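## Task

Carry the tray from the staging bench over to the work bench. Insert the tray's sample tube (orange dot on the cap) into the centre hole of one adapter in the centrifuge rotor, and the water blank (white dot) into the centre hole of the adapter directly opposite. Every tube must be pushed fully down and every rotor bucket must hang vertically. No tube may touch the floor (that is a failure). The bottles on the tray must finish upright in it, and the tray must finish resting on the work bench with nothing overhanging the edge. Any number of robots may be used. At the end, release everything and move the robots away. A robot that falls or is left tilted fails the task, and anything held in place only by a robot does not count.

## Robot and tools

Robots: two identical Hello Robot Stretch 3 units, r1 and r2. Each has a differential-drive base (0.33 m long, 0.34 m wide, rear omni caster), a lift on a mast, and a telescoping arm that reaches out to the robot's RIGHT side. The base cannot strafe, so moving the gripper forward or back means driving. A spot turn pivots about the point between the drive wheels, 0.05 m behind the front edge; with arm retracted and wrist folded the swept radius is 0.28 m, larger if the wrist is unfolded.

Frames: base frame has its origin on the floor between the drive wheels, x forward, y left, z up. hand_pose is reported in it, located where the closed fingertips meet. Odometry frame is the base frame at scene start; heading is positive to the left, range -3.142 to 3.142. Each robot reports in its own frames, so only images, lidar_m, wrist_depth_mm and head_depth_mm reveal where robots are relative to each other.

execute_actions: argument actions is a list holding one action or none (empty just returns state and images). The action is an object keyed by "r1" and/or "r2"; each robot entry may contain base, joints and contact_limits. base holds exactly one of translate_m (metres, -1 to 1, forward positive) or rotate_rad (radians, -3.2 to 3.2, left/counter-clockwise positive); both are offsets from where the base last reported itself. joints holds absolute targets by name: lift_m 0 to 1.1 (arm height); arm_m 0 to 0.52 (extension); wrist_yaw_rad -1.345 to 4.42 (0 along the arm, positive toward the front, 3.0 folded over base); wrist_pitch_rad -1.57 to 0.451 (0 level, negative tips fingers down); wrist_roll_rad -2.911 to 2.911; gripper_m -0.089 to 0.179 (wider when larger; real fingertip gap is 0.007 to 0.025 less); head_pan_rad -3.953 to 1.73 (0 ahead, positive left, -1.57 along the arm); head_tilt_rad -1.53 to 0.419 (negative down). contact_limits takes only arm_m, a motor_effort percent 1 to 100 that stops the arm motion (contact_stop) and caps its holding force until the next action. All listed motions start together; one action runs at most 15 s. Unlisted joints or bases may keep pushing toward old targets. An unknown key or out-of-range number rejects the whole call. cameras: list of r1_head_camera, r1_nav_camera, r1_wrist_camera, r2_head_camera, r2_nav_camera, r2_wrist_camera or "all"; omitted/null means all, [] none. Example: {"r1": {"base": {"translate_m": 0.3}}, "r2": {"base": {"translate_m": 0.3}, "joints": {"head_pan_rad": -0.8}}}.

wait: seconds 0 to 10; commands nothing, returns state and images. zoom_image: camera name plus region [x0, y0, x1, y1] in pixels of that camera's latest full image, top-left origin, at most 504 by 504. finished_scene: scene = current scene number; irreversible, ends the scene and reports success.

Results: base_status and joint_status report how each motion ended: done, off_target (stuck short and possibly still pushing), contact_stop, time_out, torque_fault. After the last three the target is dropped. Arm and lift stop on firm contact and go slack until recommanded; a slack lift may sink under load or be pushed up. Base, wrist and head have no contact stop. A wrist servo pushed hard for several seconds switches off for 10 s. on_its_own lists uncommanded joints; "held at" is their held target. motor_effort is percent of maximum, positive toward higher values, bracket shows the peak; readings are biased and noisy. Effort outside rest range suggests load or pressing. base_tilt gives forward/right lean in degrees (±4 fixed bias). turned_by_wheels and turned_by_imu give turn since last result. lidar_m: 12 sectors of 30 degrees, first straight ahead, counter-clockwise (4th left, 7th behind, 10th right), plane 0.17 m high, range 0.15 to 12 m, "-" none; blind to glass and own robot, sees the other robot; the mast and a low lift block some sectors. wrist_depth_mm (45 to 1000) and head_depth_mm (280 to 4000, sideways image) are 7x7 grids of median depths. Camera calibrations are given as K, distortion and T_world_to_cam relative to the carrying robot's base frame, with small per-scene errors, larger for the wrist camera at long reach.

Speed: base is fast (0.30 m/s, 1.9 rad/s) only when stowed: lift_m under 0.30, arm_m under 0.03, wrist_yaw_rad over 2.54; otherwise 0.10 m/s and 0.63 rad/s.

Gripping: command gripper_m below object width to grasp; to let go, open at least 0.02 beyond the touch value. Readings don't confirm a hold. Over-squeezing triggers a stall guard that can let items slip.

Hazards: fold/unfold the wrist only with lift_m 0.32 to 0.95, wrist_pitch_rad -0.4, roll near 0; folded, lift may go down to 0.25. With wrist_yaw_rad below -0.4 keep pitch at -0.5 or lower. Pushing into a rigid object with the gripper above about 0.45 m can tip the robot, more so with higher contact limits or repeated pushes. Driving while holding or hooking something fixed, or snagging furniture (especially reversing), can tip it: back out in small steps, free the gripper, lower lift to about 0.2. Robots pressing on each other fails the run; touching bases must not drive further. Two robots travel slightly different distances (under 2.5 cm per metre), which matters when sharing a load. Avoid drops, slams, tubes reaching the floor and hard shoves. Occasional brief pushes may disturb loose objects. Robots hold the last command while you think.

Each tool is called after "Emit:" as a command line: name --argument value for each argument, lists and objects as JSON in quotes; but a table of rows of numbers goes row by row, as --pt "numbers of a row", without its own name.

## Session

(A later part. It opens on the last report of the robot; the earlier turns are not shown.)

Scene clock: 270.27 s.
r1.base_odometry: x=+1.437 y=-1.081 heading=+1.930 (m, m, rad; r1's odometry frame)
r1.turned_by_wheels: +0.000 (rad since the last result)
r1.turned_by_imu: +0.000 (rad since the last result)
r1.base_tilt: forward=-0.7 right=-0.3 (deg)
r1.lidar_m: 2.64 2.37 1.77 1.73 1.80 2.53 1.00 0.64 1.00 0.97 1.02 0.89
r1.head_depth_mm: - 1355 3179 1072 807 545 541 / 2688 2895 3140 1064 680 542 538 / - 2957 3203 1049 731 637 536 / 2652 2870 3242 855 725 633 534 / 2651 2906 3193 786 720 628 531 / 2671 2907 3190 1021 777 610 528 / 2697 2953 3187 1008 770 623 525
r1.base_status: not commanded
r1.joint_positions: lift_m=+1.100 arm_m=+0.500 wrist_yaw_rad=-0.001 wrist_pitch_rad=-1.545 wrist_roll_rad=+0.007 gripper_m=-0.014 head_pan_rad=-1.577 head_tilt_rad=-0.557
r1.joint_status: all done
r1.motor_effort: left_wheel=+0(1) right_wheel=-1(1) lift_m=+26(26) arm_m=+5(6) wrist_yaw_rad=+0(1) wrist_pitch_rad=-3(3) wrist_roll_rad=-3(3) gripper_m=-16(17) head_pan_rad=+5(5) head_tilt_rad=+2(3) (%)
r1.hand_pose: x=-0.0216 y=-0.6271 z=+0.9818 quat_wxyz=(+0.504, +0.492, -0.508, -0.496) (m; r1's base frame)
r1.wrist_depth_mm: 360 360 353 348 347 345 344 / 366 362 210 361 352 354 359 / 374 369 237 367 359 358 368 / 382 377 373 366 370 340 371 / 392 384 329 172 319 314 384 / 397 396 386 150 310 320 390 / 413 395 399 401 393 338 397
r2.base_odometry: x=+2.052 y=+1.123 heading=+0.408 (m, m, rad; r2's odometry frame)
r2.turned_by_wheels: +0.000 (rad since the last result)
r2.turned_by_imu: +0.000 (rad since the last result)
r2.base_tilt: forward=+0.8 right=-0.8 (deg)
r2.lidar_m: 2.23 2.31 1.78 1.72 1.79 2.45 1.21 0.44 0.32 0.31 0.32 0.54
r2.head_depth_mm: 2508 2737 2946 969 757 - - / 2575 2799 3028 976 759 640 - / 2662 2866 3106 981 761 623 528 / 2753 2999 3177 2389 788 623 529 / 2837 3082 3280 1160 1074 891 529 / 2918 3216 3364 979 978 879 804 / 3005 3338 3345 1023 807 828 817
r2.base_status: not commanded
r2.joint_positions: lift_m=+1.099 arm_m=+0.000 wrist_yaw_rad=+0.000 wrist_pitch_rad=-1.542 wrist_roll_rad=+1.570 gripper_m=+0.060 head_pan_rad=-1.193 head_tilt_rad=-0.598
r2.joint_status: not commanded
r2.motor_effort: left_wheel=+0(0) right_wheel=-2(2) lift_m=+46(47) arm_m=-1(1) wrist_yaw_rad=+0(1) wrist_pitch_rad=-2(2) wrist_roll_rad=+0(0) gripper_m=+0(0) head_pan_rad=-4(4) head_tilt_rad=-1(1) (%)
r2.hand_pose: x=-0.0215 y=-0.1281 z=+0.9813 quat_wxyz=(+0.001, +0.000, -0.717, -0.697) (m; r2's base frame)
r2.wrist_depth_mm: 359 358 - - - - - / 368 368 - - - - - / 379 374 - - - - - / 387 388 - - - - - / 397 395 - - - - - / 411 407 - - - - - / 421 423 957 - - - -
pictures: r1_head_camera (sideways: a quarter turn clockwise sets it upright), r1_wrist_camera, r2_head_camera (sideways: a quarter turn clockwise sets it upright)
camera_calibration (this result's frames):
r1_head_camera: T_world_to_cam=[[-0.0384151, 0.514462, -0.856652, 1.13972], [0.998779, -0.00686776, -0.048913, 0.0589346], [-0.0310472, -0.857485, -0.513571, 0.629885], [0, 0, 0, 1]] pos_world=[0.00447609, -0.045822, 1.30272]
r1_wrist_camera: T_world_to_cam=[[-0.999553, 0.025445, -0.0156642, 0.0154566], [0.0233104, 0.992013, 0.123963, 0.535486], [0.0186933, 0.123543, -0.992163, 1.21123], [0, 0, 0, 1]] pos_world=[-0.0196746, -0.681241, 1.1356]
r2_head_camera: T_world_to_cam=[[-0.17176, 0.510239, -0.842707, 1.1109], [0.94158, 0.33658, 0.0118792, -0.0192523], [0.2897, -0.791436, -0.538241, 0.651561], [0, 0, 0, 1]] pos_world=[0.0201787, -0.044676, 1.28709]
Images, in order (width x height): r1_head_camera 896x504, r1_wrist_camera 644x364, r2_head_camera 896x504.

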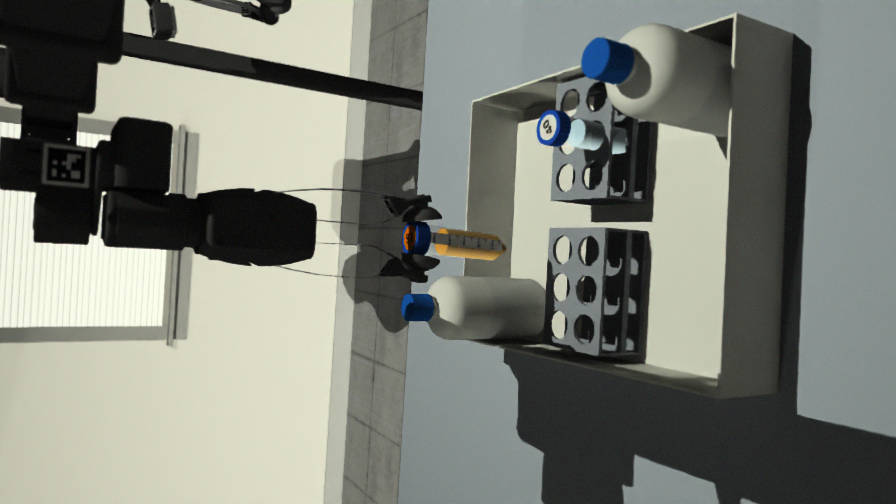

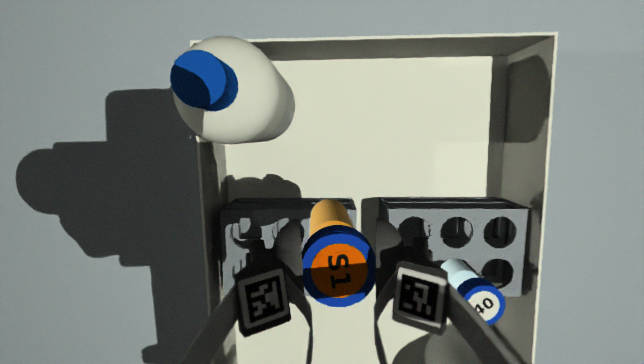

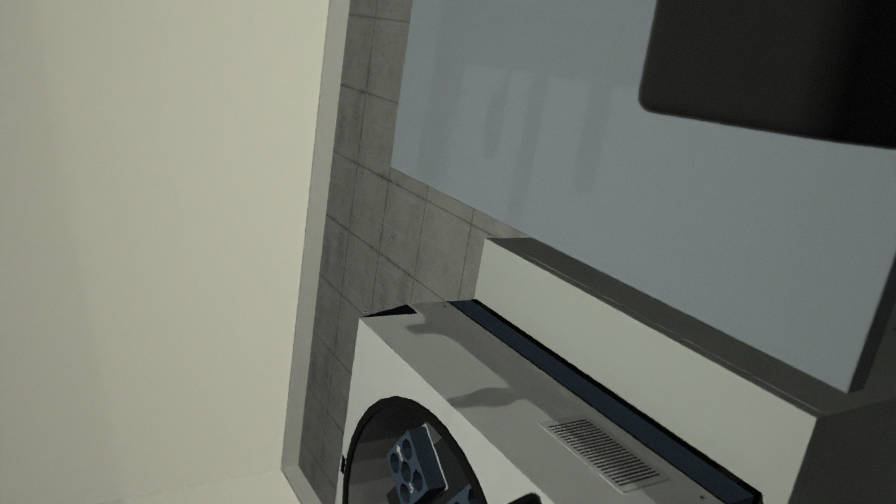

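Emit:
execute_actions --actions '[{"r1":{"base":{"translate_m":-0.45},"joints":{"head_pan_rad":-1.9,"head_tilt_rad":-0.45}},"r2":{"base":{"translate_m":-0.15},"joints":{"head_pan_rad":-0.9,"head_tilt_rad":-0.3}}}]' --cameras '["r1_wrist_camera","r1_head_camera","r2_head_camera","r1_nav_camera"]'

Scene clock: 277.23 s.
r1.base_odometry: x=+1.595 y=-1.503 heading=+1.930 (m, m, rad; r1's odometry frame)
r1.turned_by_wheels: +0.000 (rad since the last result)
r1.turned_by_imu: +0.000 (rad since the last result)
r1.base_tilt: forward=-0.7 right=-0.3 (deg)
r1.lidar_m: 1.32 2.39 1.79 1.74 1.82 2.27 0.96 0.41 0.32 0.95 1.00 1.32
r1.head_depth_mm: 2909 - 972 1049 906 731 751 / 2831 - 930 1012 914 899 807 / 2753 - 3257 1082 1127 982 857 / 2710 3062 3247 3093 2180 1009 572 / 2657 2960 3154 3066 891 693 570 / 2577 2894 3050 3094 884 689 565 / 2509 - - 2991 813 685 562
r1.base_status: done
r1.joint_positions: lift_m=+1.100 arm_m=+0.500 wrist_yaw_rad=-0.001 wrist_pitch_rad=-1.545 wrist_roll_rad=+0.007 gripper_m=-0.014 head_pan_rad=-1.893 head_tilt_rad=-0.458
r1.joint_status: all done
r1.motor_effort: left_wheel=+0(3) right_wheel=+0(5) lift_m=+27(27) arm_m=+4(5) wrist_yaw_rad=+1(0) wrist_pitch_rad=-2(3) wrist_roll_rad=-3(3) gripper_m=-16(16) head_pan_rad=-5(39) head_tilt_rad=+2(12) (%)
r1.hand_pose: x=-0.0216 y=-0.6271 z=+0.9818 quat_wxyz=(+0.504, +0.492, -0.508, -0.496) (m; r1's base frame)
r1.wrist_depth_mm: 360 357 359 349 355 544 530 / 337 366 359 360 356 556 519 / 338 373 371 365 363 565 519 / 344 378 376 374 372 581 514 / 342 391 388 172 385 594 520 / 342 397 391 150 389 590 527 / 363 403 399 401 399 617 517
r2.base_odometry: x=+1.914 y=+1.063 heading=+0.408 (m, m, rad; r2's odometry frame)
r2.turned_by_wheels: +0.000 (rad since the last result)
r2.turned_by_imu: +0.000 (rad since the last result)
r2.base_tilt: forward=+0.7 right=-0.7 (deg)
r2.lidar_m: 2.38 2.43 1.78 1.72 1.79 2.46 2.87 0.44 0.32 0.31 0.32 0.43
r2.head_depth_mm: 2728 2805 602 3040 1061 850 665 / 2862 2995 3114 3299 2797 857 669 / 3075 3170 3335 3508 2670 1188 672 / 3251 3371 3568 3774 1139 1093 696 / 3249 3327 3409 3608 1211 956 933 / 2892 2952 3063 3184 1233 854 863 / 2603 2688 2816 2846 732 764 813
r2.base_status: done
r2.joint_positions: lift_m=+1.099 arm_m=+0.000 wrist_yaw_rad=+0.000 wrist_pitch_rad=-1.542 wrist_roll_rad=+1.570 gripper_m=+0.060 head_pan_rad=-0.907 head_tilt_rad=-0.310
r2.joint_status: all done
r2.motor_effort: left_wheel=+0(5) right_wheel=-1(7) lift_m=+46(46) arm_m=-2(1) wrist_yaw_rad=+0(1) wrist_pitch_rad=-2(2) wrist_roll_rad=+0(0) gripper_m=-1(1) head_pan_rad=+5(35) head_tilt_rad=+3(17) (%)
r2.hand_pose: x=-0.0215 y=-0.1281 z=+0.9813 quat_wxyz=(+0.001, +0.000, -0.717, -0.697) (m; r2's base frame)
r2.wrist_depth_mm: 358 357 - - - - - / 365 367 - - - - - / 377 373 - - - - - / 388 384 - - - - - / 399 398 - - - - - / 409 407 - - - - - / 421 419 658 - - - -
pictures: r1_head_camera (sideways: a quarter turn clockwise sets it upright), r1_nav_camera (sideways: a quarter turn counterclockwise sets it upright), r1_wrist_camera, r2_head_camera (sideways: a quarter turn clockwise sets it upright)
camera_calibration (this result's frames):
r1_head_camera: T_world_to_cam=[[0.095778, 0.41865, -0.903083, 1.19946], [0.945749, -0.321241, -0.0486175, 0.0588796], [-0.310461, -0.849433, -0.426705, 0.518561], [0, 0, 0, 1]] pos_world=[-0.00957456, -0.0427581, 1.30735]
r1_nav_camera: T_world_to_cam=[[-0.151347, -0.410856, 0.899051, -1.12921], [-0.955456, 0.293942, -0.026514, 0.0923397], [-0.253375, -0.863016, -0.437041, 0.531071], [0, 0, 0, 1]] pos_world=[0.051884, -0.0327637, 1.24977]
r1_wrist_camera: T_world_to_cam=[[-0.999554, 0.0254447, -0.0156641, 0.0154565], [0.0233101, 0.992013, 0.123963, 0.535486], [0.0186933, 0.123543, -0.992163, 1.21123], [0, 0, 0, 1]] pos_world=[-0.0196746, -0.681241, 1.1356]
r2_head_camera: T_world_to_cam=[[-0.147351, 0.234976, -0.960767, 1.26479], [0.805632, 0.592036, 0.0212369, -0.030612], [0.573799, -0.770895, -0.276541, 0.309277], [0, 0, 0, 1]] pos_world=[0.0335675, -0.0406524, 1.30135]
Images, in order (width x height): r1_head_camera 896x504, r1_nav_camera 672x504, r1_wrist_camera 644x364, r2_head_camera 896x504.

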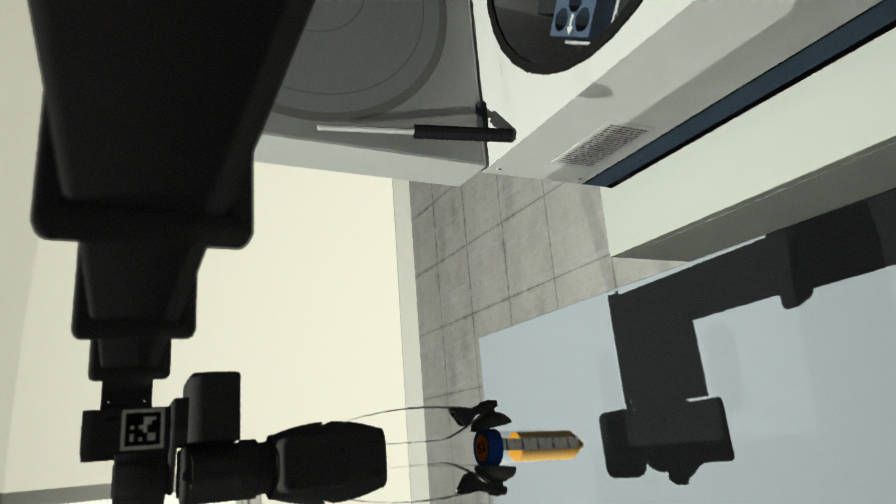

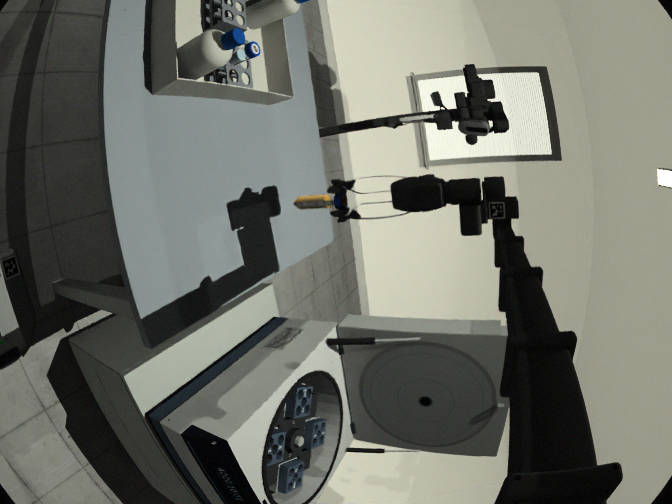

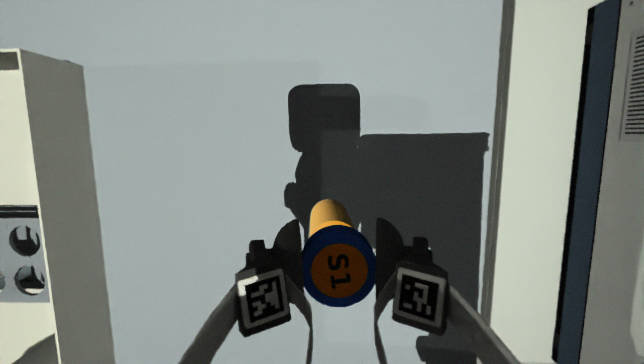

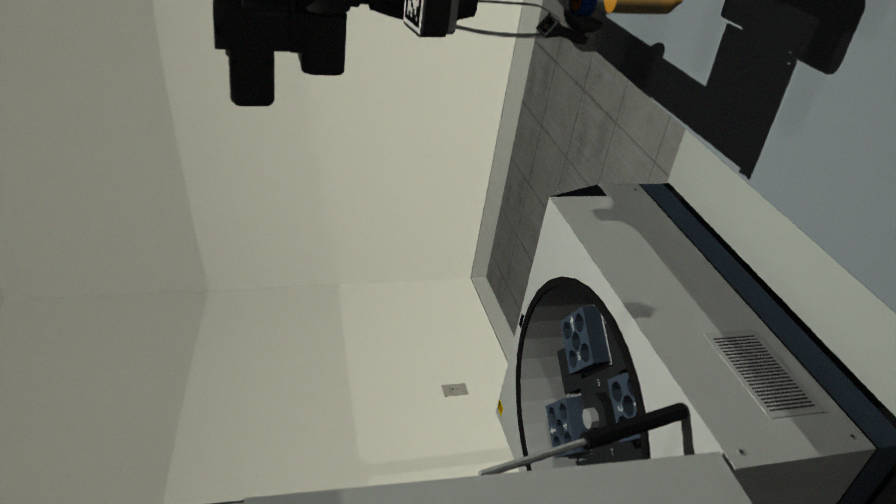

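Emit:
execute_actions --actions '[{"r1":{"joints":{"arm_m":0.25,"wrist_pitch_rad":-1.05,"head_pan_rad":-1.7,"head_tilt_rad":-0.7}}}]' --cameras '[]'

Emit:
execute_actions --actions '[{"r1":{"base":{"translate_m":-0.2}}}]' --cameras '["r1_head_camera","r2_head_camera","r1_wrist_camera"]'

Scene clock: 282.90 s.
r1.base_odometry: x=+1.595 y=-1.503 heading=+1.930 (m, m, rad; r1's odometry frame)
r1.turned_by_wheels: +0.000 (rad since the last result)
r1.turned_by_imu: +0.000 (rad since the last result)
r1.base_tilt: forward=-0.7 right=-0.3 (deg)
r1.lidar_m: 1.32 2.39 1.79 1.73 1.82 2.28 0.96 0.41 0.32 0.95 1.00 1.32
r1.head_depth_mm: 2763 3008 983 986 949 819 733 / 2726 3051 2797 2120 1031 855 922 / - 3062 2771 949 687 576 664 / - 2976 2741 844 683 574 1143 / - - 1046 810 679 570 1142 / 2642 2982 1090 832 673 568 1136 / 2563 2870 1074 827 670 564 1128
r1.base_status: not commanded
r1.joint_positions: lift_m=+1.100 arm_m=+0.250 wrist_yaw_rad=+0.000 wrist_pitch_rad=-1.063 wrist_roll_rad=+0.005 gripper_m=-0.014 head_pan_rad=-1.707 head_tilt_rad=-0.691
r1.joint_status: all done
r1.motor_effort: left_wheel=+1(0) right_wheel=-1(1) lift_m=+27(27) arm_m=-5(7) wrist_yaw_rad=+0(0) wrist_pitch_rad=+7(8) wrist_roll_rad=-2(2) gripper_m=-16(15) head_pan_rad=+5(29) head_tilt_rad=-3(17) (%)
r1.hand_pose: x=-0.0216 y=-0.4989 z=+1.0029 quat_wxyz=(+0.608, +0.357, -0.611, -0.360) (m; r1's base frame)
r1.wrist_depth_mm: 525 521 517 517 515 - - / 444 477 495 473 482 - 527 / 459 443 466 457 449 696 510 / 385 425 431 423 421 634 533 / 362 403 404 187 405 598 526 / 360 391 391 149 383 577 520 / 328 370 368 367 363 543 519
r2.base_odometry: x=+1.914 y=+1.063 heading=+0.408 (m, m, rad; r2's odometry frame)
r2.turned_by_wheels: +0.000 (rad since the last result)
r2.turned_by_imu: +0.000 (rad since the last result)
r2.base_tilt: forward=+0.6 right=-0.8 (deg)
r2.lidar_m: 2.38 2.44 1.79 1.72 1.78 2.45 2.87 0.44 0.32 0.31 0.32 0.43
r2.head_depth_mm: 2738 2844 2940 3108 2757 851 666 / 2905 3035 3115 3313 2806 856 669 / 2997 3173 3339 3522 2667 1197 671 / 3223 3409 3589 3783 1141 1087 696 / 3239 3326 3520 3583 1204 955 935 / 2892 2977 3093 3143 1230 855 861 / 2639 2663 2789 2842 731 766 813
r2.base_status: not commanded
r2.joint_positions: lift_m=+1.099 arm_m=+0.000 wrist_yaw_rad=+0.000 wrist_pitch_rad=-1.542 wrist_roll_rad=+1.570 gripper_m=+0.060 head_pan_rad=-0.907 head_tilt_rad=-0.310
r2.joint_status: not commanded
r2.motor_effort: left_wheel=+0(0) right_wheel=-1(1) lift_m=+46(46) arm_m=-1(1) wrist_yaw_rad=+0(0) wrist_pitch_rad=-2(2) wrist_roll_rad=+0(0) gripper_m=+0(1) head_pan_rad=+5(5) head_tilt_rad=+3(4) (%)
r2.hand_pose: x=-0.0215 y=-0.1281 z=+0.9813 quat_wxyz=(+0.001, +0.000, -0.717, -0.697) (m; r2's base frame)
r2.wrist_depth_mm: 357 356 - - - - - / 369 368 - - - - - / 376 376 - - - - - / 389 384 - - - - - / 399 395 - - - - - / 410 408 - - - - - / 419 419 675 - - - -
pictures: none
No camera images: the call's "cameras" was empty. Leave "cameras" out to get every camera's image.

Scene clock: 285.97 s.
r1.base_odometry: x=+1.665 y=-1.690 heading=+1.930 (m, m, rad; r1's odometry frame)
r1.turned_by_wheels: +0.000 (rad since the last result)
r1.turned_by_imu: +0.000 (rad since the last result)
r1.base_tilt: forward=-0.8 right=-0.3 (deg)
r1.lidar_m: 1.52 2.40 1.80 1.74 1.83 2.06 2.00 0.37 0.29 0.30 0.31 1.39
r1.head_depth_mm: 728 821 922 876 637 553 596 / 722 813 912 794 692 697 672 / - 2953 2521 1041 938 810 697 / - 2998 2729 2099 1027 1052 1089 / - - 1052 897 1622 1373 1187 / 2635 2947 2683 832 674 567 520 / 2612 2929 2661 826 671 563 518
r1.base_status: done
r1.joint_positions: lift_m=+1.100 arm_m=+0.250 wrist_yaw_rad=+0.000 wrist_pitch_rad=-1.063 wrist_roll_rad=+0.005 gripper_m=-0.014 head_pan_rad=-1.707 head_tilt_rad=-0.691
r1.joint_status: not commanded
r1.motor_effort: left_wheel=+0(3) right_wheel=-1(4) lift_m=+27(26) arm_m=-6(6) wrist_yaw_rad=-1(1) wrist_pitch_rad=+6(6) wrist_roll_rad=-2(2) gripper_m=-16(17) head_pan_rad=+5(5) head_tilt_rad=-4(3) (%)
r1.hand_pose: x=-0.0216 y=-0.4989 z=+1.0029 quat_wxyz=(+0.608, +0.357, -0.611, -0.360) (m; r1's base frame)
r1.wrist_depth_mm: 527 520 516 - - 451 447 / 488 492 489 - - 426 416 / 459 465 459 - 671 417 435 / 439 435 433 - 652 409 423 / 409 407 414 187 618 406 408 / 395 392 390 149 584 408 341 / 374 374 364 - 537 375 321
r2.base_odometry: x=+1.914 y=+1.063 heading=+0.408 (m, m, rad; r2's odometry frame)
r2.turned_by_wheels: +0.000 (rad since the last result)
r2.turned_by_imu: +0.000 (rad since the last result)
r2.base_tilt: forward=+0.7 right=-0.9 (deg)
r2.lidar_m: 2.38 2.43 1.79 1.72 1.79 2.45 2.87 0.44 0.32 0.31 0.32 0.43
r2.head_depth_mm: 2696 2689 2943 3064 1504 851 665 / 2867 2924 889 3213 2681 857 667 / 3017 3180 3317 3515 2673 1197 672 / 3248 3344 3531 3742 1135 1086 697 / 3245 3277 3491 3554 1204 956 935 / 2869 2998 3047 3155 1229 854 861 / 2604 2714 2765 2834 733 763 816
r2.base_status: not commanded
r2.joint_positions: lift_m=+1.099 arm_m=+0.000 wrist_yaw_rad=+0.000 wrist_pitch_rad=-1.542 wrist_roll_rad=+1.570 gripper_m=+0.060 head_pan_rad=-0.907 head_tilt_rad=-0.310
r2.joint_status: not commanded
r2.motor_effort: left_wheel=+1(0) right_wheel=-1(1) lift_m=+47(46) arm_m=-1(1) wrist_yaw_rad=+0(0) wrist_pitch_rad=-2(2) wrist_roll_rad=+0(0) gripper_m=+1(0) head_pan_rad=+5(5) head_tilt_rad=+2(3) (%)
r2.hand_pose: x=-0.0215 y=-0.1281 z=+0.9813 quat_wxyz=(+0.001, +0.000, -0.717, -0.697) (m; r2's base frame)
r2.wrist_depth_mm: 359 361 - - - - - / 369 366 - - - - - / 377 374 - - - - - / 387 387 - - - - - / 399 394 - - - - - / 406 407 - - - - - / 421 419 671 - - - -
pictures: r1_head_camera (sideways: a quarter turn clockwise sets it upright), r1_wrist_camera, r2_head_camera (sideways: a quarter turn clockwise sets it upright)
camera_calibration (this result's frames):
r1_head_camera: T_world_to_cam=[[0.0434527, 0.624362, -0.779926, 1.03919], [0.990381, -0.129573, -0.0485502, 0.0585049], [-0.13137, -0.770314, -0.623986, 0.774147], [0, 0, 0, 1]] pos_world=[-0.00139816, -0.0449145, 1.29639]
r1_wrist_camera: T_world_to_cam=[[-0.999622, 0.0127249, -0.0243702, 0.0149082], [0.0204588, 0.936446, -0.350216, 0.853546], [0.0183649, -0.350582, -0.936352, 0.923868], [0, 0, 0, 1]] pos_world=[-0.0195267, -0.475598, 1.16435]
r2_head_camera: T_world_to_cam=[[-0.147351, 0.234976, -0.960767, 1.26479], [0.805632, 0.592036, 0.0212369, -0.030612], [0.573799, -0.770895, -0.276541, 0.309277], [0, 0, 0, 1]] pos_world=[0.0335675, -0.0406524, 1.30135]
Images, in order (width x height): r1_head_camera 896x504, r1_wrist_camera 644x364, r2_head_camera 896x504.

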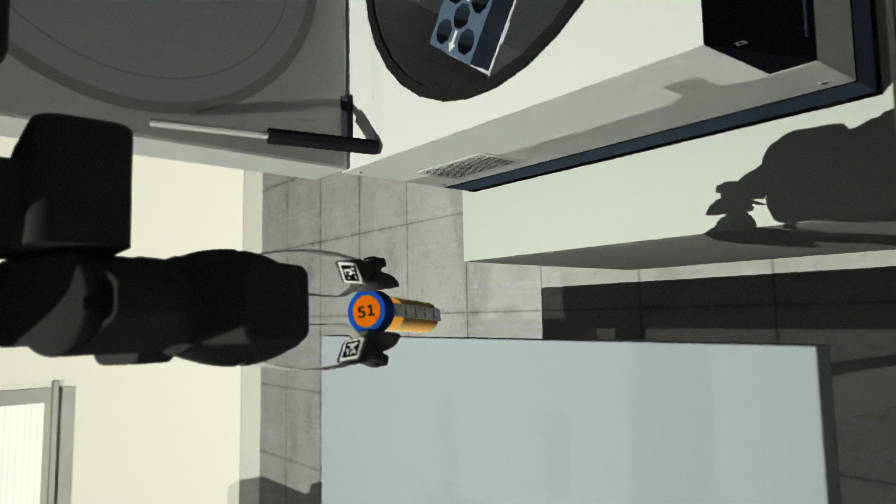

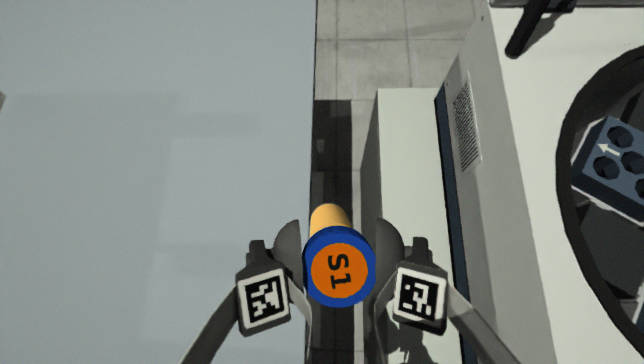

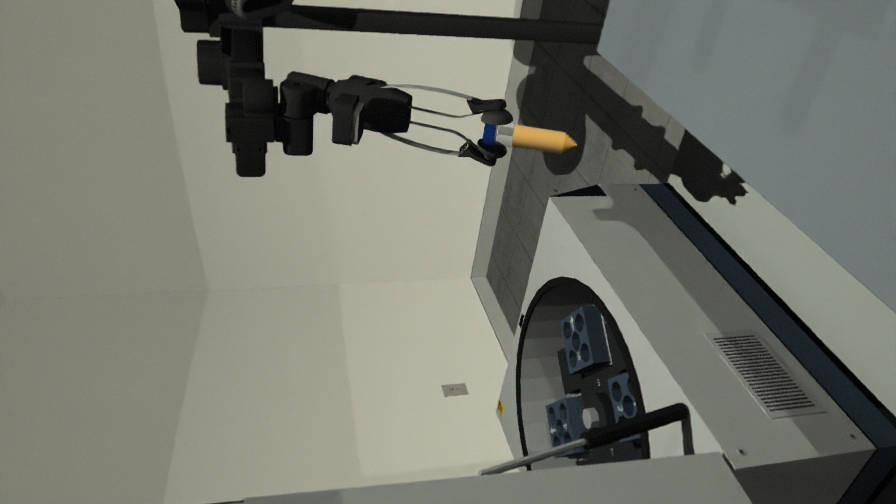

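Emit:
execute_actions --actions '[{"r1":{"base":{"translate_m":-0.32},"joints":{"arm_m":0.28,"head_pan_rad":-1.57,"head_tilt_rad":-0.75}}}]' --cameras '["r1_head_camera","r2_head_camera","r1_wrist_camera"]'

Emit:
execute_actions --actions '[{"r1":{"joints":{"arm_m":0.4,"wrist_pitch_rad":-1.55}}}]' --cameras '["r1_head_camera","r2_head_camera","r1_wrist_camera"]'

Scene clock: 293.07 s.
r1.base_odometry: x=+1.778 y=-1.990 heading=+1.930 (m, m, rad; r1's odometry frame)
r1.turned_by_wheels: +0.000 (rad since the last result)
r1.turned_by_imu: -0.001 (rad since the last result)
r1.base_tilt: forward=-0.7 right=-0.2 (deg)
r1.lidar_m: 1.83 2.42 1.81 1.75 1.84 1.74 1.68 0.35 0.26 0.26 0.27 0.47
r1.head_depth_mm: 720 787 884 825 673 528 577 / 722 790 894 813 671 529 584 / - 809 880 810 661 530 592 / 700 808 858 807 605 531 601 / 745 2909 2218 747 594 528 608 / 2712 3023 2457 1877 884 544 660 / 2716 2998 1120 1751 1477 1289 683
r1.base_status: done
r1.joint_positions: lift_m=+1.100 arm_m=+0.280 wrist_yaw_rad=+0.000 wrist_pitch_rad=-1.063 wrist_roll_rad=+0.005 gripper_m=-0.014 head_pan_rad=-1.577 head_tilt_rad=-0.741
r1.joint_status: all done
r1.motor_effort: left_wheel=+2(3) right_wheel=-1(5) lift_m=+27(26) arm_m=+5(4) wrist_yaw_rad=+0(0) wrist_pitch_rad=+6(6) wrist_roll_rad=-2(2) gripper_m=-15(17) head_pan_rad=+5(24) head_tilt_rad=-4(8) (%)
r1.hand_pose: x=-0.0216 y=-0.5282 z=+1.0030 quat_wxyz=(+0.608, +0.357, -0.611, -0.360) (m; r1's base frame)
r1.wrist_depth_mm: 535 - - 446 440 433 424 / 488 711 - 426 435 435 424 / 467 - 696 420 489 463 403 / 438 - 656 440 435 425 430 / 430 - 487 188 422 409 412 / 471 - 595 149 388 383 393 / - - 324 442 377 375 357
r2.base_odometry: x=+1.914 y=+1.063 heading=+0.408 (m, m, rad; r2's odometry frame)
r2.turned_by_wheels: +0.000 (rad since the last result)
r2.turned_by_imu: +0.000 (rad since the last result)
r2.base_tilt: forward=+0.6 right=-0.9 (deg)
r2.lidar_m: 2.38 2.43 1.79 1.72 1.79 2.45 2.87 0.44 0.32 0.31 0.32 0.43
r2.head_depth_mm: 2657 2830 2966 3070 2789 850 665 / 2856 2966 3151 3273 2830 857 669 / 3025 3000 3315 3470 2442 1193 671 / 3293 3388 3554 3723 1138 1086 695 / 3207 3319 1048 3435 1186 953 934 / 2899 2984 3080 3133 1231 856 864 / 2599 2692 2770 2805 733 768 816
r2.base_status: not commanded
r2.joint_positions: lift_m=+1.099 arm_m=+0.000 wrist_yaw_rad=+0.000 wrist_pitch_rad=-1.542 wrist_roll_rad=+1.570 gripper_m=+0.060 head_pan_rad=-0.907 head_tilt_rad=-0.310
r2.joint_status: not commanded
r2.motor_effort: left_wheel=+0(1) right_wheel=-1(1) lift_m=+46(46) arm_m=-1(1) wrist_yaw_rad=+0(0) wrist_pitch_rad=-2(2) wrist_roll_rad=+0(0) gripper_m=+1(1) head_pan_rad=+5(5) head_tilt_rad=+3(3) (%)
r2.hand_pose: x=-0.0215 y=-0.1281 z=+0.9813 quat_wxyz=(+0.001, +0.000, -0.717, -0.697) (m; r2's base frame)
r2.wrist_depth_mm: 359 358 - - - - - / 367 367 - - - - - / 380 376 - - - - - / 388 385 - - - - - / 397 397 - - - - - / 407 406 - - - - - / 422 419 678 - - - -
pictures: r1_head_camera (sideways: a quarter turn clockwise sets it upright), r1_wrist_camera, r2_head_camera (sideways: a quarter turn clockwise sets it upright)
camera_calibration (this result's frames):
r1_head_camera: T_world_to_cam=[[-0.037459, 0.662341, -0.748266, 0.998417], [0.998836, 0.0020395, -0.0481975, 0.0579911], [-0.0303971, -0.7492, -0.661646, 0.822518], [0, 0, 0, 1]] pos_world=[0.00447829, -0.0451799, 1.29409]
r1_wrist_camera: T_world_to_cam=[[-0.999622, 0.0127201, -0.0243728, 0.015281], [0.0204587, 0.936379, -0.350395, 0.881094], [0.0183651, -0.350761, -0.936285, 0.913468], [0, 0, 0, 1]] pos_world=[-0.0195267, -0.504823, 1.16437]
r2_head_camera: T_world_to_cam=[[-0.147351, 0.234976, -0.960767, 1.26479], [0.805632, 0.592036, 0.0212369, -0.030612], [0.573799, -0.770895, -0.276541, 0.309277], [0, 0, 0, 1]] pos_world=[0.0335675, -0.0406524, 1.30135]
Images, in order (width x height): r1_head_camera 896x504, r1_wrist_camera 644x364, r2_head_camera 896x504.

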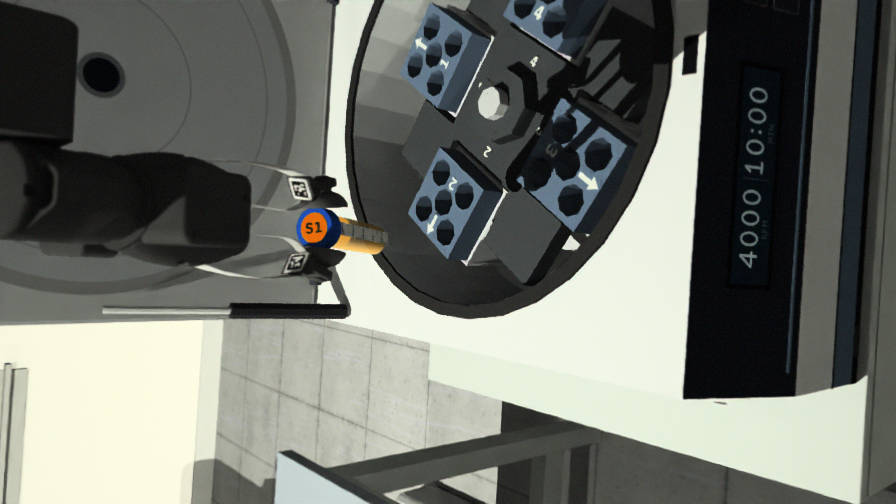

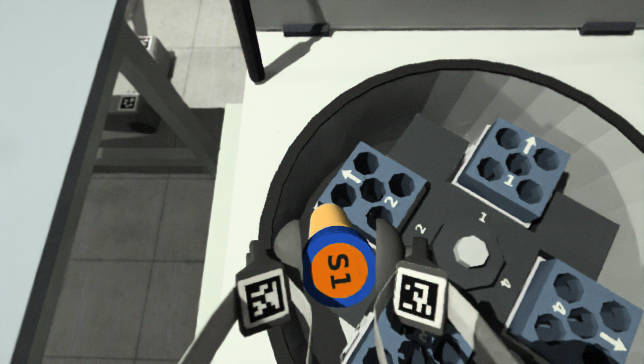

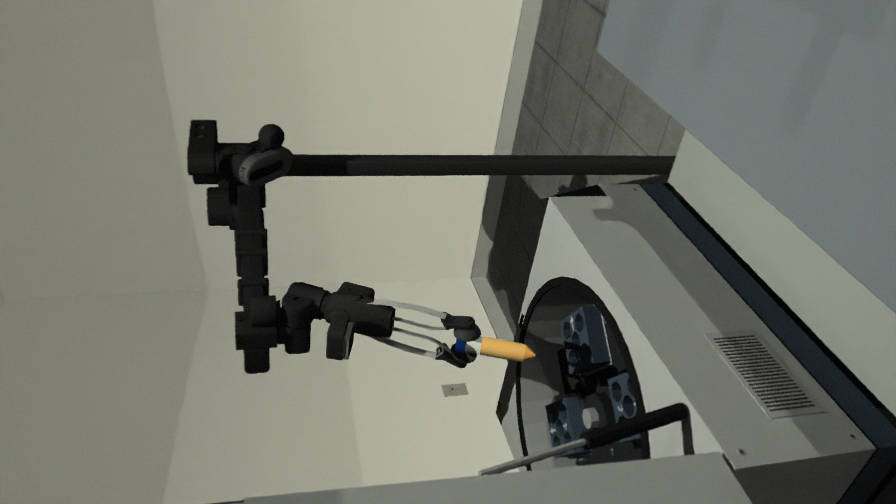

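Scene clock: 295.20 s.
r1.base_odometry: x=+1.778 y=-1.990 heading=+1.930 (m, m, rad; r1's odometry frame)
r1.turned_by_wheels: +0.000 (rad since the last result)
r1.turned_by_imu: +0.000 (rad since the last result)
r1.base_tilt: forward=-0.8 right=-0.3 (deg)
r1.lidar_m: 1.83 2.42 1.80 1.75 1.84 1.73 1.68 0.35 0.26 0.26 0.27 0.47
r1.head_depth_mm: 696 789 881 825 672 527 578 / 705 793 891 816 672 528 584 / 701 812 880 809 661 530 593 / 699 823 865 797 607 530 600 / 746 2926 2219 746 594 528 608 / 2681 3019 2447 1872 888 544 660 / 2720 3028 1120 1763 1479 1290 682
r1.base_status: not commanded
r1.joint_positions: lift_m=+1.100 arm_m=+0.400 wrist_yaw_rad=+0.000 wrist_pitch_rad=-1.544 wrist_roll_rad=+0.005 gripper_m=-0.014 head_pan_rad=-1.577 head_tilt_rad=-0.741
r1.joint_status: all done
r1.motor_effort: left_wheel=+1(1) right_wheel=+0(0) lift_m=+26(27) arm_m=+5(6) wrist_yaw_rad=+0(0) wrist_pitch_rad=-3(5) wrist_roll_rad=-2(2) gripper_m=-17(16) head_pan_rad=+5(5) head_tilt_rad=-5(4) (%)
r1.hand_pose: x=-0.0216 y=-0.5274 z=+0.9818 quat_wxyz=(+0.505, +0.492, -0.508, -0.495) (m; r1's base frame)
r1.wrist_depth_mm: - - 317 359 371 369 354 / - - 321 400 375 374 368 / - - 330 443 380 376 378 / - - 334 396 391 389 385 / 459 - 346 173 376 393 379 / 443 796 620 150 408 407 381 / 449 - 356 354 375 391 346
r2.base_odometry: x=+1.914 y=+1.063 heading=+0.408 (m, m, rad; r2's odometry frame)
r2.turned_by_wheels: +0.000 (rad since the last result)
r2.turned_by_imu: +0.000 (rad since the last result)
r2.base_tilt: forward=+0.6 right=-0.8 (deg)
r2.lidar_m: 2.38 2.43 1.78 1.72 1.79 2.45 2.87 0.44 0.32 0.31 0.32 0.43
r2.head_depth_mm: 2728 2819 2956 3073 2792 848 666 / 2867 2993 3104 3317 2791 854 670 / 3067 3061 3308 3514 2419 1194 671 / 3242 3348 3595 3768 1139 1086 696 / 3180 3274 3268 3456 1186 958 940 / 2886 2951 972 3137 1237 854 864 / 2633 2703 2780 2836 732 764 814
r2.base_status: not commanded
r2.joint_positions: lift_m=+1.099 arm_m=+0.000 wrist_yaw_rad=+0.000 wrist_pitch_rad=-1.542 wrist_roll_rad=+1.570 gripper_m=+0.060 head_pan_rad=-0.907 head_tilt_rad=-0.310
r2.joint_status: not commanded
r2.motor_effort: left_wheel=+1(0) right_wheel=-1(1) lift_m=+46(46) arm_m=-1(1) wrist_yaw_rad=+1(1) wrist_pitch_rad=-2(2) wrist_roll_rad=+0(0) gripper_m=+0(0) head_pan_rad=+5(5) head_tilt_rad=+2(3) (%)
r2.hand_pose: x=-0.0215 y=-0.1281 z=+0.9813 quat_wxyz=(+0.001, +0.000, -0.717, -0.697) (m; r2's base frame)
r2.wrist_depth_mm: 361 354 - - - - - / 368 367 - - - - - / 377 375 - - - - - / 388 385 - - - - - / 397 393 - - - - - / 410 406 - - - - - / 422 419 660 - - - -
pictures: r1_head_camera (sideways: a quarter turn clockwise sets it upright), r1_wrist_camera, r2_head_camera (sideways: a quarter turn clockwise sets it upright)
camera_calibration (this result's frames):
r1_head_camera: T_world_to_cam=[[-0.0375137, 0.662498, -0.748124, 0.998232], [0.998836, 0.00213378, -0.0481957, 0.0579888], [-0.0303332, -0.749061, -0.661807, 0.822727], [0, 0, 0, 1]] pos_world=[0.0044821, -0.0451784, 1.29408]
r1_wrist_camera: T_world_to_cam=[[-0.999614, 0.0229493, -0.0156526, 0.0115772], [0.0208589, 0.992228, 0.12267, 0.437951], [0.0183461, 0.122296, -0.992324, 1.19839], [0, 0, 0, 1]] pos_world=[-0.0195482, -0.581371, 1.13565]
r2_head_camera: T_world_to_cam=[[-0.147351, 0.234976, -0.960767, 1.26479], [0.805632, 0.592036, 0.0212369, -0.030612], [0.573799, -0.770895, -0.276541, 0.309277], [0, 0, 0, 1]] pos_world=[0.0335675, -0.0406524, 1.30135]
Images, in order (width x height): r1_head_camera 896x504, r1_wrist_camera 644x364, r2_head_camera 896x504.

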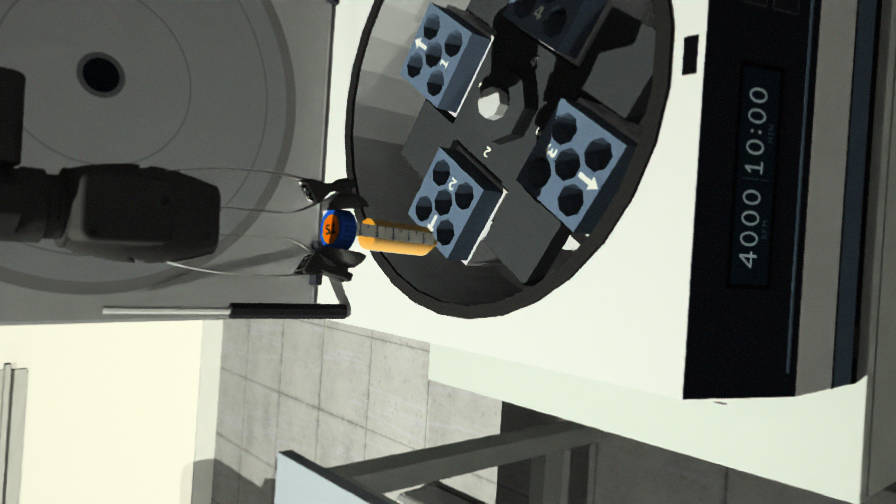

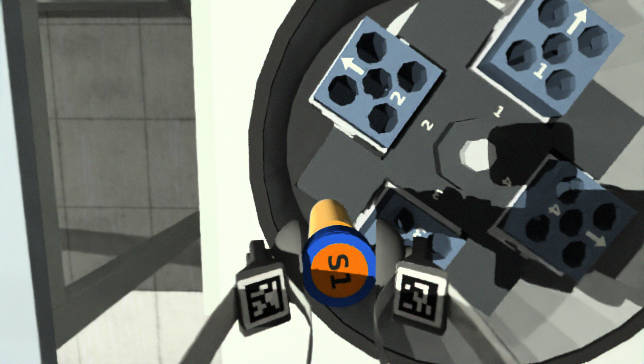

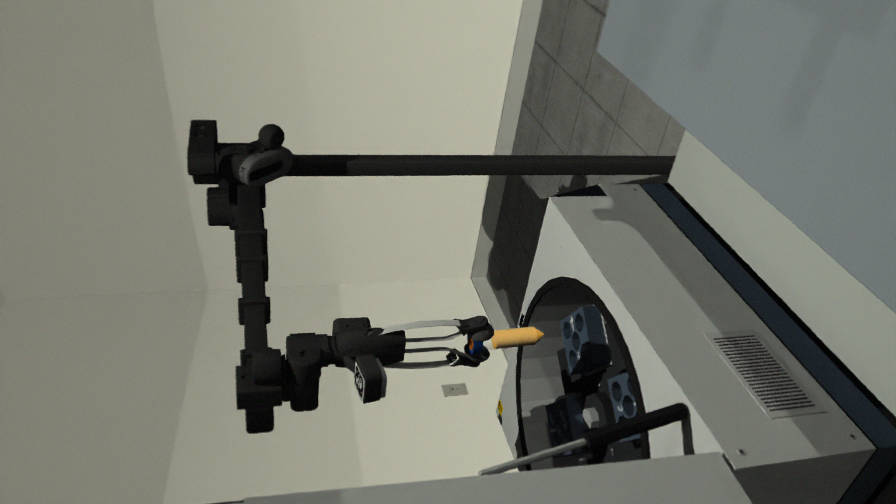

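Emit:
execute_actions --actions '[{"r1":{"base":{"translate_m":-0.054},"joints":{"arm_m":0.507}}}]' --cameras '[]'

Emit:
execute_actions --actions '[{"r1":{"joints":{"lift_m":1.06}}}]' --cameras '["r1_head_camera","r2_head_camera","r1_wrist_camera"]'

Scene clock: 300.77 s.
r1.base_odometry: x=+1.797 y=-2.040 heading=+1.930 (m, m, rad; r1's odometry frame)
r1.turned_by_wheels: +0.000 (rad since the last result)
r1.turned_by_imu: +0.000 (rad since the last result)
r1.base_tilt: forward=-0.7 right=-0.3 (deg)
r1.lidar_m: 1.88 2.42 1.81 1.75 1.83 1.68 1.63 0.35 0.26 0.26 0.27 0.37
r1.head_depth_mm: 694 789 884 830 674 527 572 / 697 791 883 802 675 527 581 / 700 795 897 807 662 529 588 / 698 812 866 785 657 529 595 / 708 800 868 798 592 529 603 / 2643 3029 2467 789 589 528 612 / 2724 3034 2416 1759 1351 722 669
r1.base_status: done
r1.joint_positions: lift_m=+1.100 arm_m=+0.507 wrist_yaw_rad=+0.000 wrist_pitch_rad=-1.544 wrist_roll_rad=+0.005 gripper_m=-0.014 head_pan_rad=-1.577 head_tilt_rad=-0.741
r1.joint_status: all done
r1.motor_effort: left_wheel=+1(3) right_wheel=-2(4) lift_m=+26(27) arm_m=+4(6) wrist_yaw_rad=+0(0) wrist_pitch_rad=-3(3) wrist_roll_rad=-2(2) gripper_m=-15(17) head_pan_rad=+5(5) head_tilt_rad=-4(4) (%)
r1.hand_pose: x=-0.0216 y=-0.6342 z=+0.9818 quat_wxyz=(+0.505, +0.492, -0.507, -0.495) (m; r1's base frame)
r1.wrist_depth_mm: - 311 312 314 311 305 306 / - - 318 346 444 383 307 / - - 325 450 386 361 358 / - - 339 370 390 374 386 / - - 390 173 379 403 388 / - 935 351 150 410 383 395 / 572 - 360 404 419 394 378
r2.base_odometry: x=+1.914 y=+1.063 heading=+0.408 (m, m, rad; r2's odometry frame)
r2.turned_by_wheels: +0.000 (rad since the last result)
r2.turned_by_imu: +0.000 (rad since the last result)
r2.base_tilt: forward=+0.7 right=-0.7 (deg)
r2.lidar_m: 2.38 2.44 1.79 1.72 1.79 2.46 2.86 0.44 0.32 0.31 0.32 0.43
r2.head_depth_mm: 2694 2818 2963 3078 2769 851 665 / 2914 2989 3149 3317 2841 852 667 / 3020 3106 3218 3449 1737 1196 672 / 3273 3363 3535 3688 1138 1092 696 / 3245 3259 3430 3559 1204 955 936 / 2869 2928 3035 3150 1173 858 865 / 2609 2633 882 945 731 766 814
r2.base_status: not commanded
r2.joint_positions: lift_m=+1.099 arm_m=+0.000 wrist_yaw_rad=+0.000 wrist_pitch_rad=-1.542 wrist_roll_rad=+1.570 gripper_m=+0.060 head_pan_rad=-0.907 head_tilt_rad=-0.310
r2.joint_status: not commanded
r2.motor_effort: left_wheel=+0(0) right_wheel=-1(2) lift_m=+47(46) arm_m=-1(2) wrist_yaw_rad=+1(0) wrist_pitch_rad=-2(2) wrist_roll_rad=+0(0) gripper_m=+1(1) head_pan_rad=+6(4) head_tilt_rad=+3(3) (%)
r2.hand_pose: x=-0.0215 y=-0.1281 z=+0.9813 quat_wxyz=(+0.001, +0.000, -0.717, -0.697) (m; r2's base frame)
r2.wrist_depth_mm: 359 357 - - - - - / 370 365 - - - - - / 380 378 - - - - - / 385 385 - - - - - / 396 392 - - - - - / 405 404 - - - - - / 420 420 666 - - - -
pictures: none
No camera images: the call's "cameras" was empty. Leave "cameras" out to get every camera's image.

Scene clock: 301.93 s.
r1.base_odometry: x=+1.797 y=-2.040 heading=+1.930 (m, m, rad; r1's odometry frame)
r1.turned_by_wheels: +0.000 (rad since the last result)
r1.turned_by_imu: +0.000 (rad since the last result)
r1.base_tilt: forward=-0.7 right=-0.2 (deg)
r1.lidar_m: 1.88 2.42 1.81 1.75 1.83 1.68 1.63 0.35 0.26 0.25 0.27 0.37
r1.head_depth_mm: 706 787 882 832 674 528 572 / 708 787 882 803 675 527 581 / 718 808 894 807 662 528 589 / 704 815 865 783 656 529 597 / 708 800 871 797 592 528 604 / 2677 3031 2451 791 588 527 611 / 2740 2999 2444 1763 1351 721 670
r1.base_status: not commanded
r1.joint_positions: lift_m=+1.060 arm_m=+0.507 wrist_yaw_rad=+0.000 wrist_pitch_rad=-1.544 wrist_roll_rad=+0.005 gripper_m=-0.014 head_pan_rad=-1.577 head_tilt_rad=-0.741
r1.joint_status: all done
r1.motor_effort: left_wheel=+0(0) right_wheel=+0(1) lift_m=+21(24) arm_m=+5(5) wrist_yaw_rad=+0(0) wrist_pitch_rad=-3(3) wrist_roll_rad=-2(2) gripper_m=-16(15) head_pan_rad=+5(5) head_tilt_rad=-4(3) (%)
r1.hand_pose: x=-0.0216 y=-0.6342 z=+0.9420 quat_wxyz=(+0.505, +0.492, -0.507, -0.495) (m; r1's base frame)
r1.wrist_depth_mm: - 277 273 271 279 277 267 / - 281 279 347 398 362 298 / - - 285 448 340 320 328 / - - 328 325 348 323 360 / - - 386 172 353 353 358 / - 707 313 149 344 361 375 / - 681 357 374 376 349 349
r2.base_odometry: x=+1.914 y=+1.063 heading=+0.408 (m, m, rad; r2's odometry frame)
r2.turned_by_wheels: +0.000 (rad since the last result)
r2.turned_by_imu: +0.000 (rad since the last result)
r2.base_tilt: forward=+0.7 right=-0.9 (deg)
r2.lidar_m: 2.38 2.43 1.78 1.72 1.78 2.45 2.86 0.44 0.32 0.31 0.32 0.43
r2.head_depth_mm: 2707 2804 2898 3078 2783 849 667 / 2864 2978 3100 3300 2828 857 669 / 3049 3107 1591 3414 1744 1197 674 / 3234 3394 3495 3747 1140 1090 697 / 3273 3387 3448 3554 1210 958 935 / 2906 2983 3023 3200 1136 855 863 / 2638 2683 898 903 732 763 813
r2.base_status: not commanded
r2.joint_positions: lift_m=+1.099 arm_m=+0.000 wrist_yaw_rad=+0.000 wrist_pitch_rad=-1.542 wrist_roll_rad=+1.570 gripper_m=+0.060 head_pan_rad=-0.907 head_tilt_rad=-0.310
r2.joint_status: not commanded
r2.motor_effort: left_wheel=+0(0) right_wheel=-2(1) lift_m=+46(46) arm_m=-1(1) wrist_yaw_rad=+0(0) wrist_pitch_rad=-2(2) wrist_roll_rad=+0(0) gripper_m=+0(0) head_pan_rad=+5(5) head_tilt_rad=+2(3) (%)
r2.hand_pose: x=-0.0215 y=-0.1281 z=+0.9813 quat_wxyz=(+0.001, +0.000, -0.717, -0.697) (m; r2's base frame)
r2.wrist_depth_mm: 357 358 - - - - - / 370 365 - - - - - / 377 375 - - - - - / 389 386 - - - - - / 394 397 - - - - - / 413 407 - - - - - / 418 417 668 - - - -
pictures: r1_head_camera (sideways: a quarter turn clockwise sets it upright), r1_wrist_camera, r2_head_camera (sideways: a quarter turn clockwise sets it upright)
camera_calibration (this result's frames):
r1_head_camera: T_world_to_cam=[[-0.0375717, 0.66254, -0.748084, 0.99818], [0.998835, 0.00222457, -0.0481952, 0.0579881], [-0.0302671, -0.749023, -0.661852, 0.822785], [0, 0, 0, 1]] pos_world=[0.00448607, -0.045178, 1.29408]
r1_wrist_camera: T_world_to_cam=[[-0.999614, 0.022953, -0.0156363, 0.013394], [0.0208515, 0.992141, 0.123376, 0.548095], [0.0183452, 0.123002, -0.992237, 1.17241], [0, 0, 0, 1]] pos_world=[-0.0195479, -0.688304, 1.0959]
r2_head_camera: T_world_to_cam=[[-0.147351, 0.234976, -0.960767, 1.26479], [0.805632, 0.592036, 0.0212369, -0.030612], [0.573799, -0.770895, -0.276541, 0.309277], [0, 0, 0, 1]] pos_world=[0.0335675, -0.0406524, 1.30135]
Images, in order (width x height): r1_head_camera 896x504, r1_wrist_camera 644x364, r2_head_camera 896x504.

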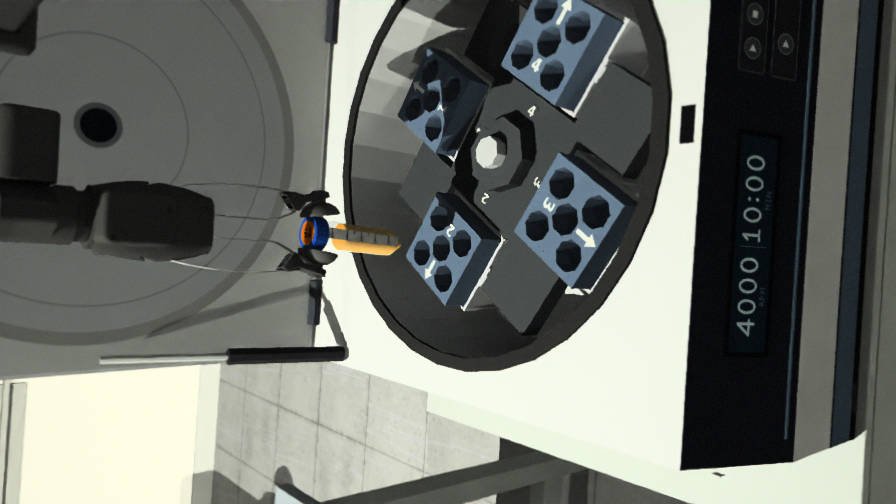

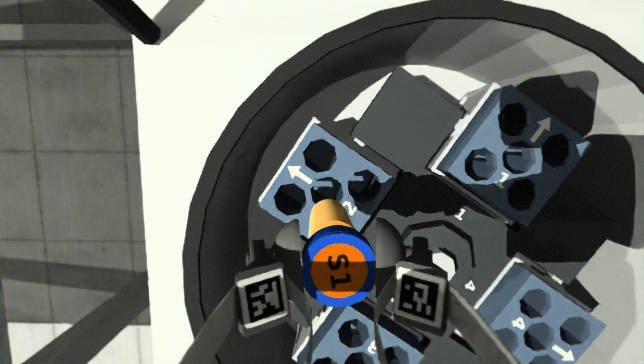

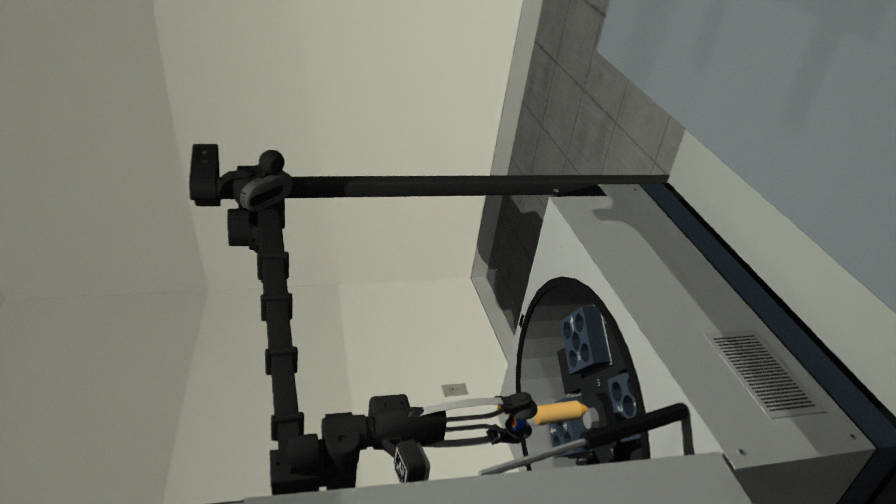

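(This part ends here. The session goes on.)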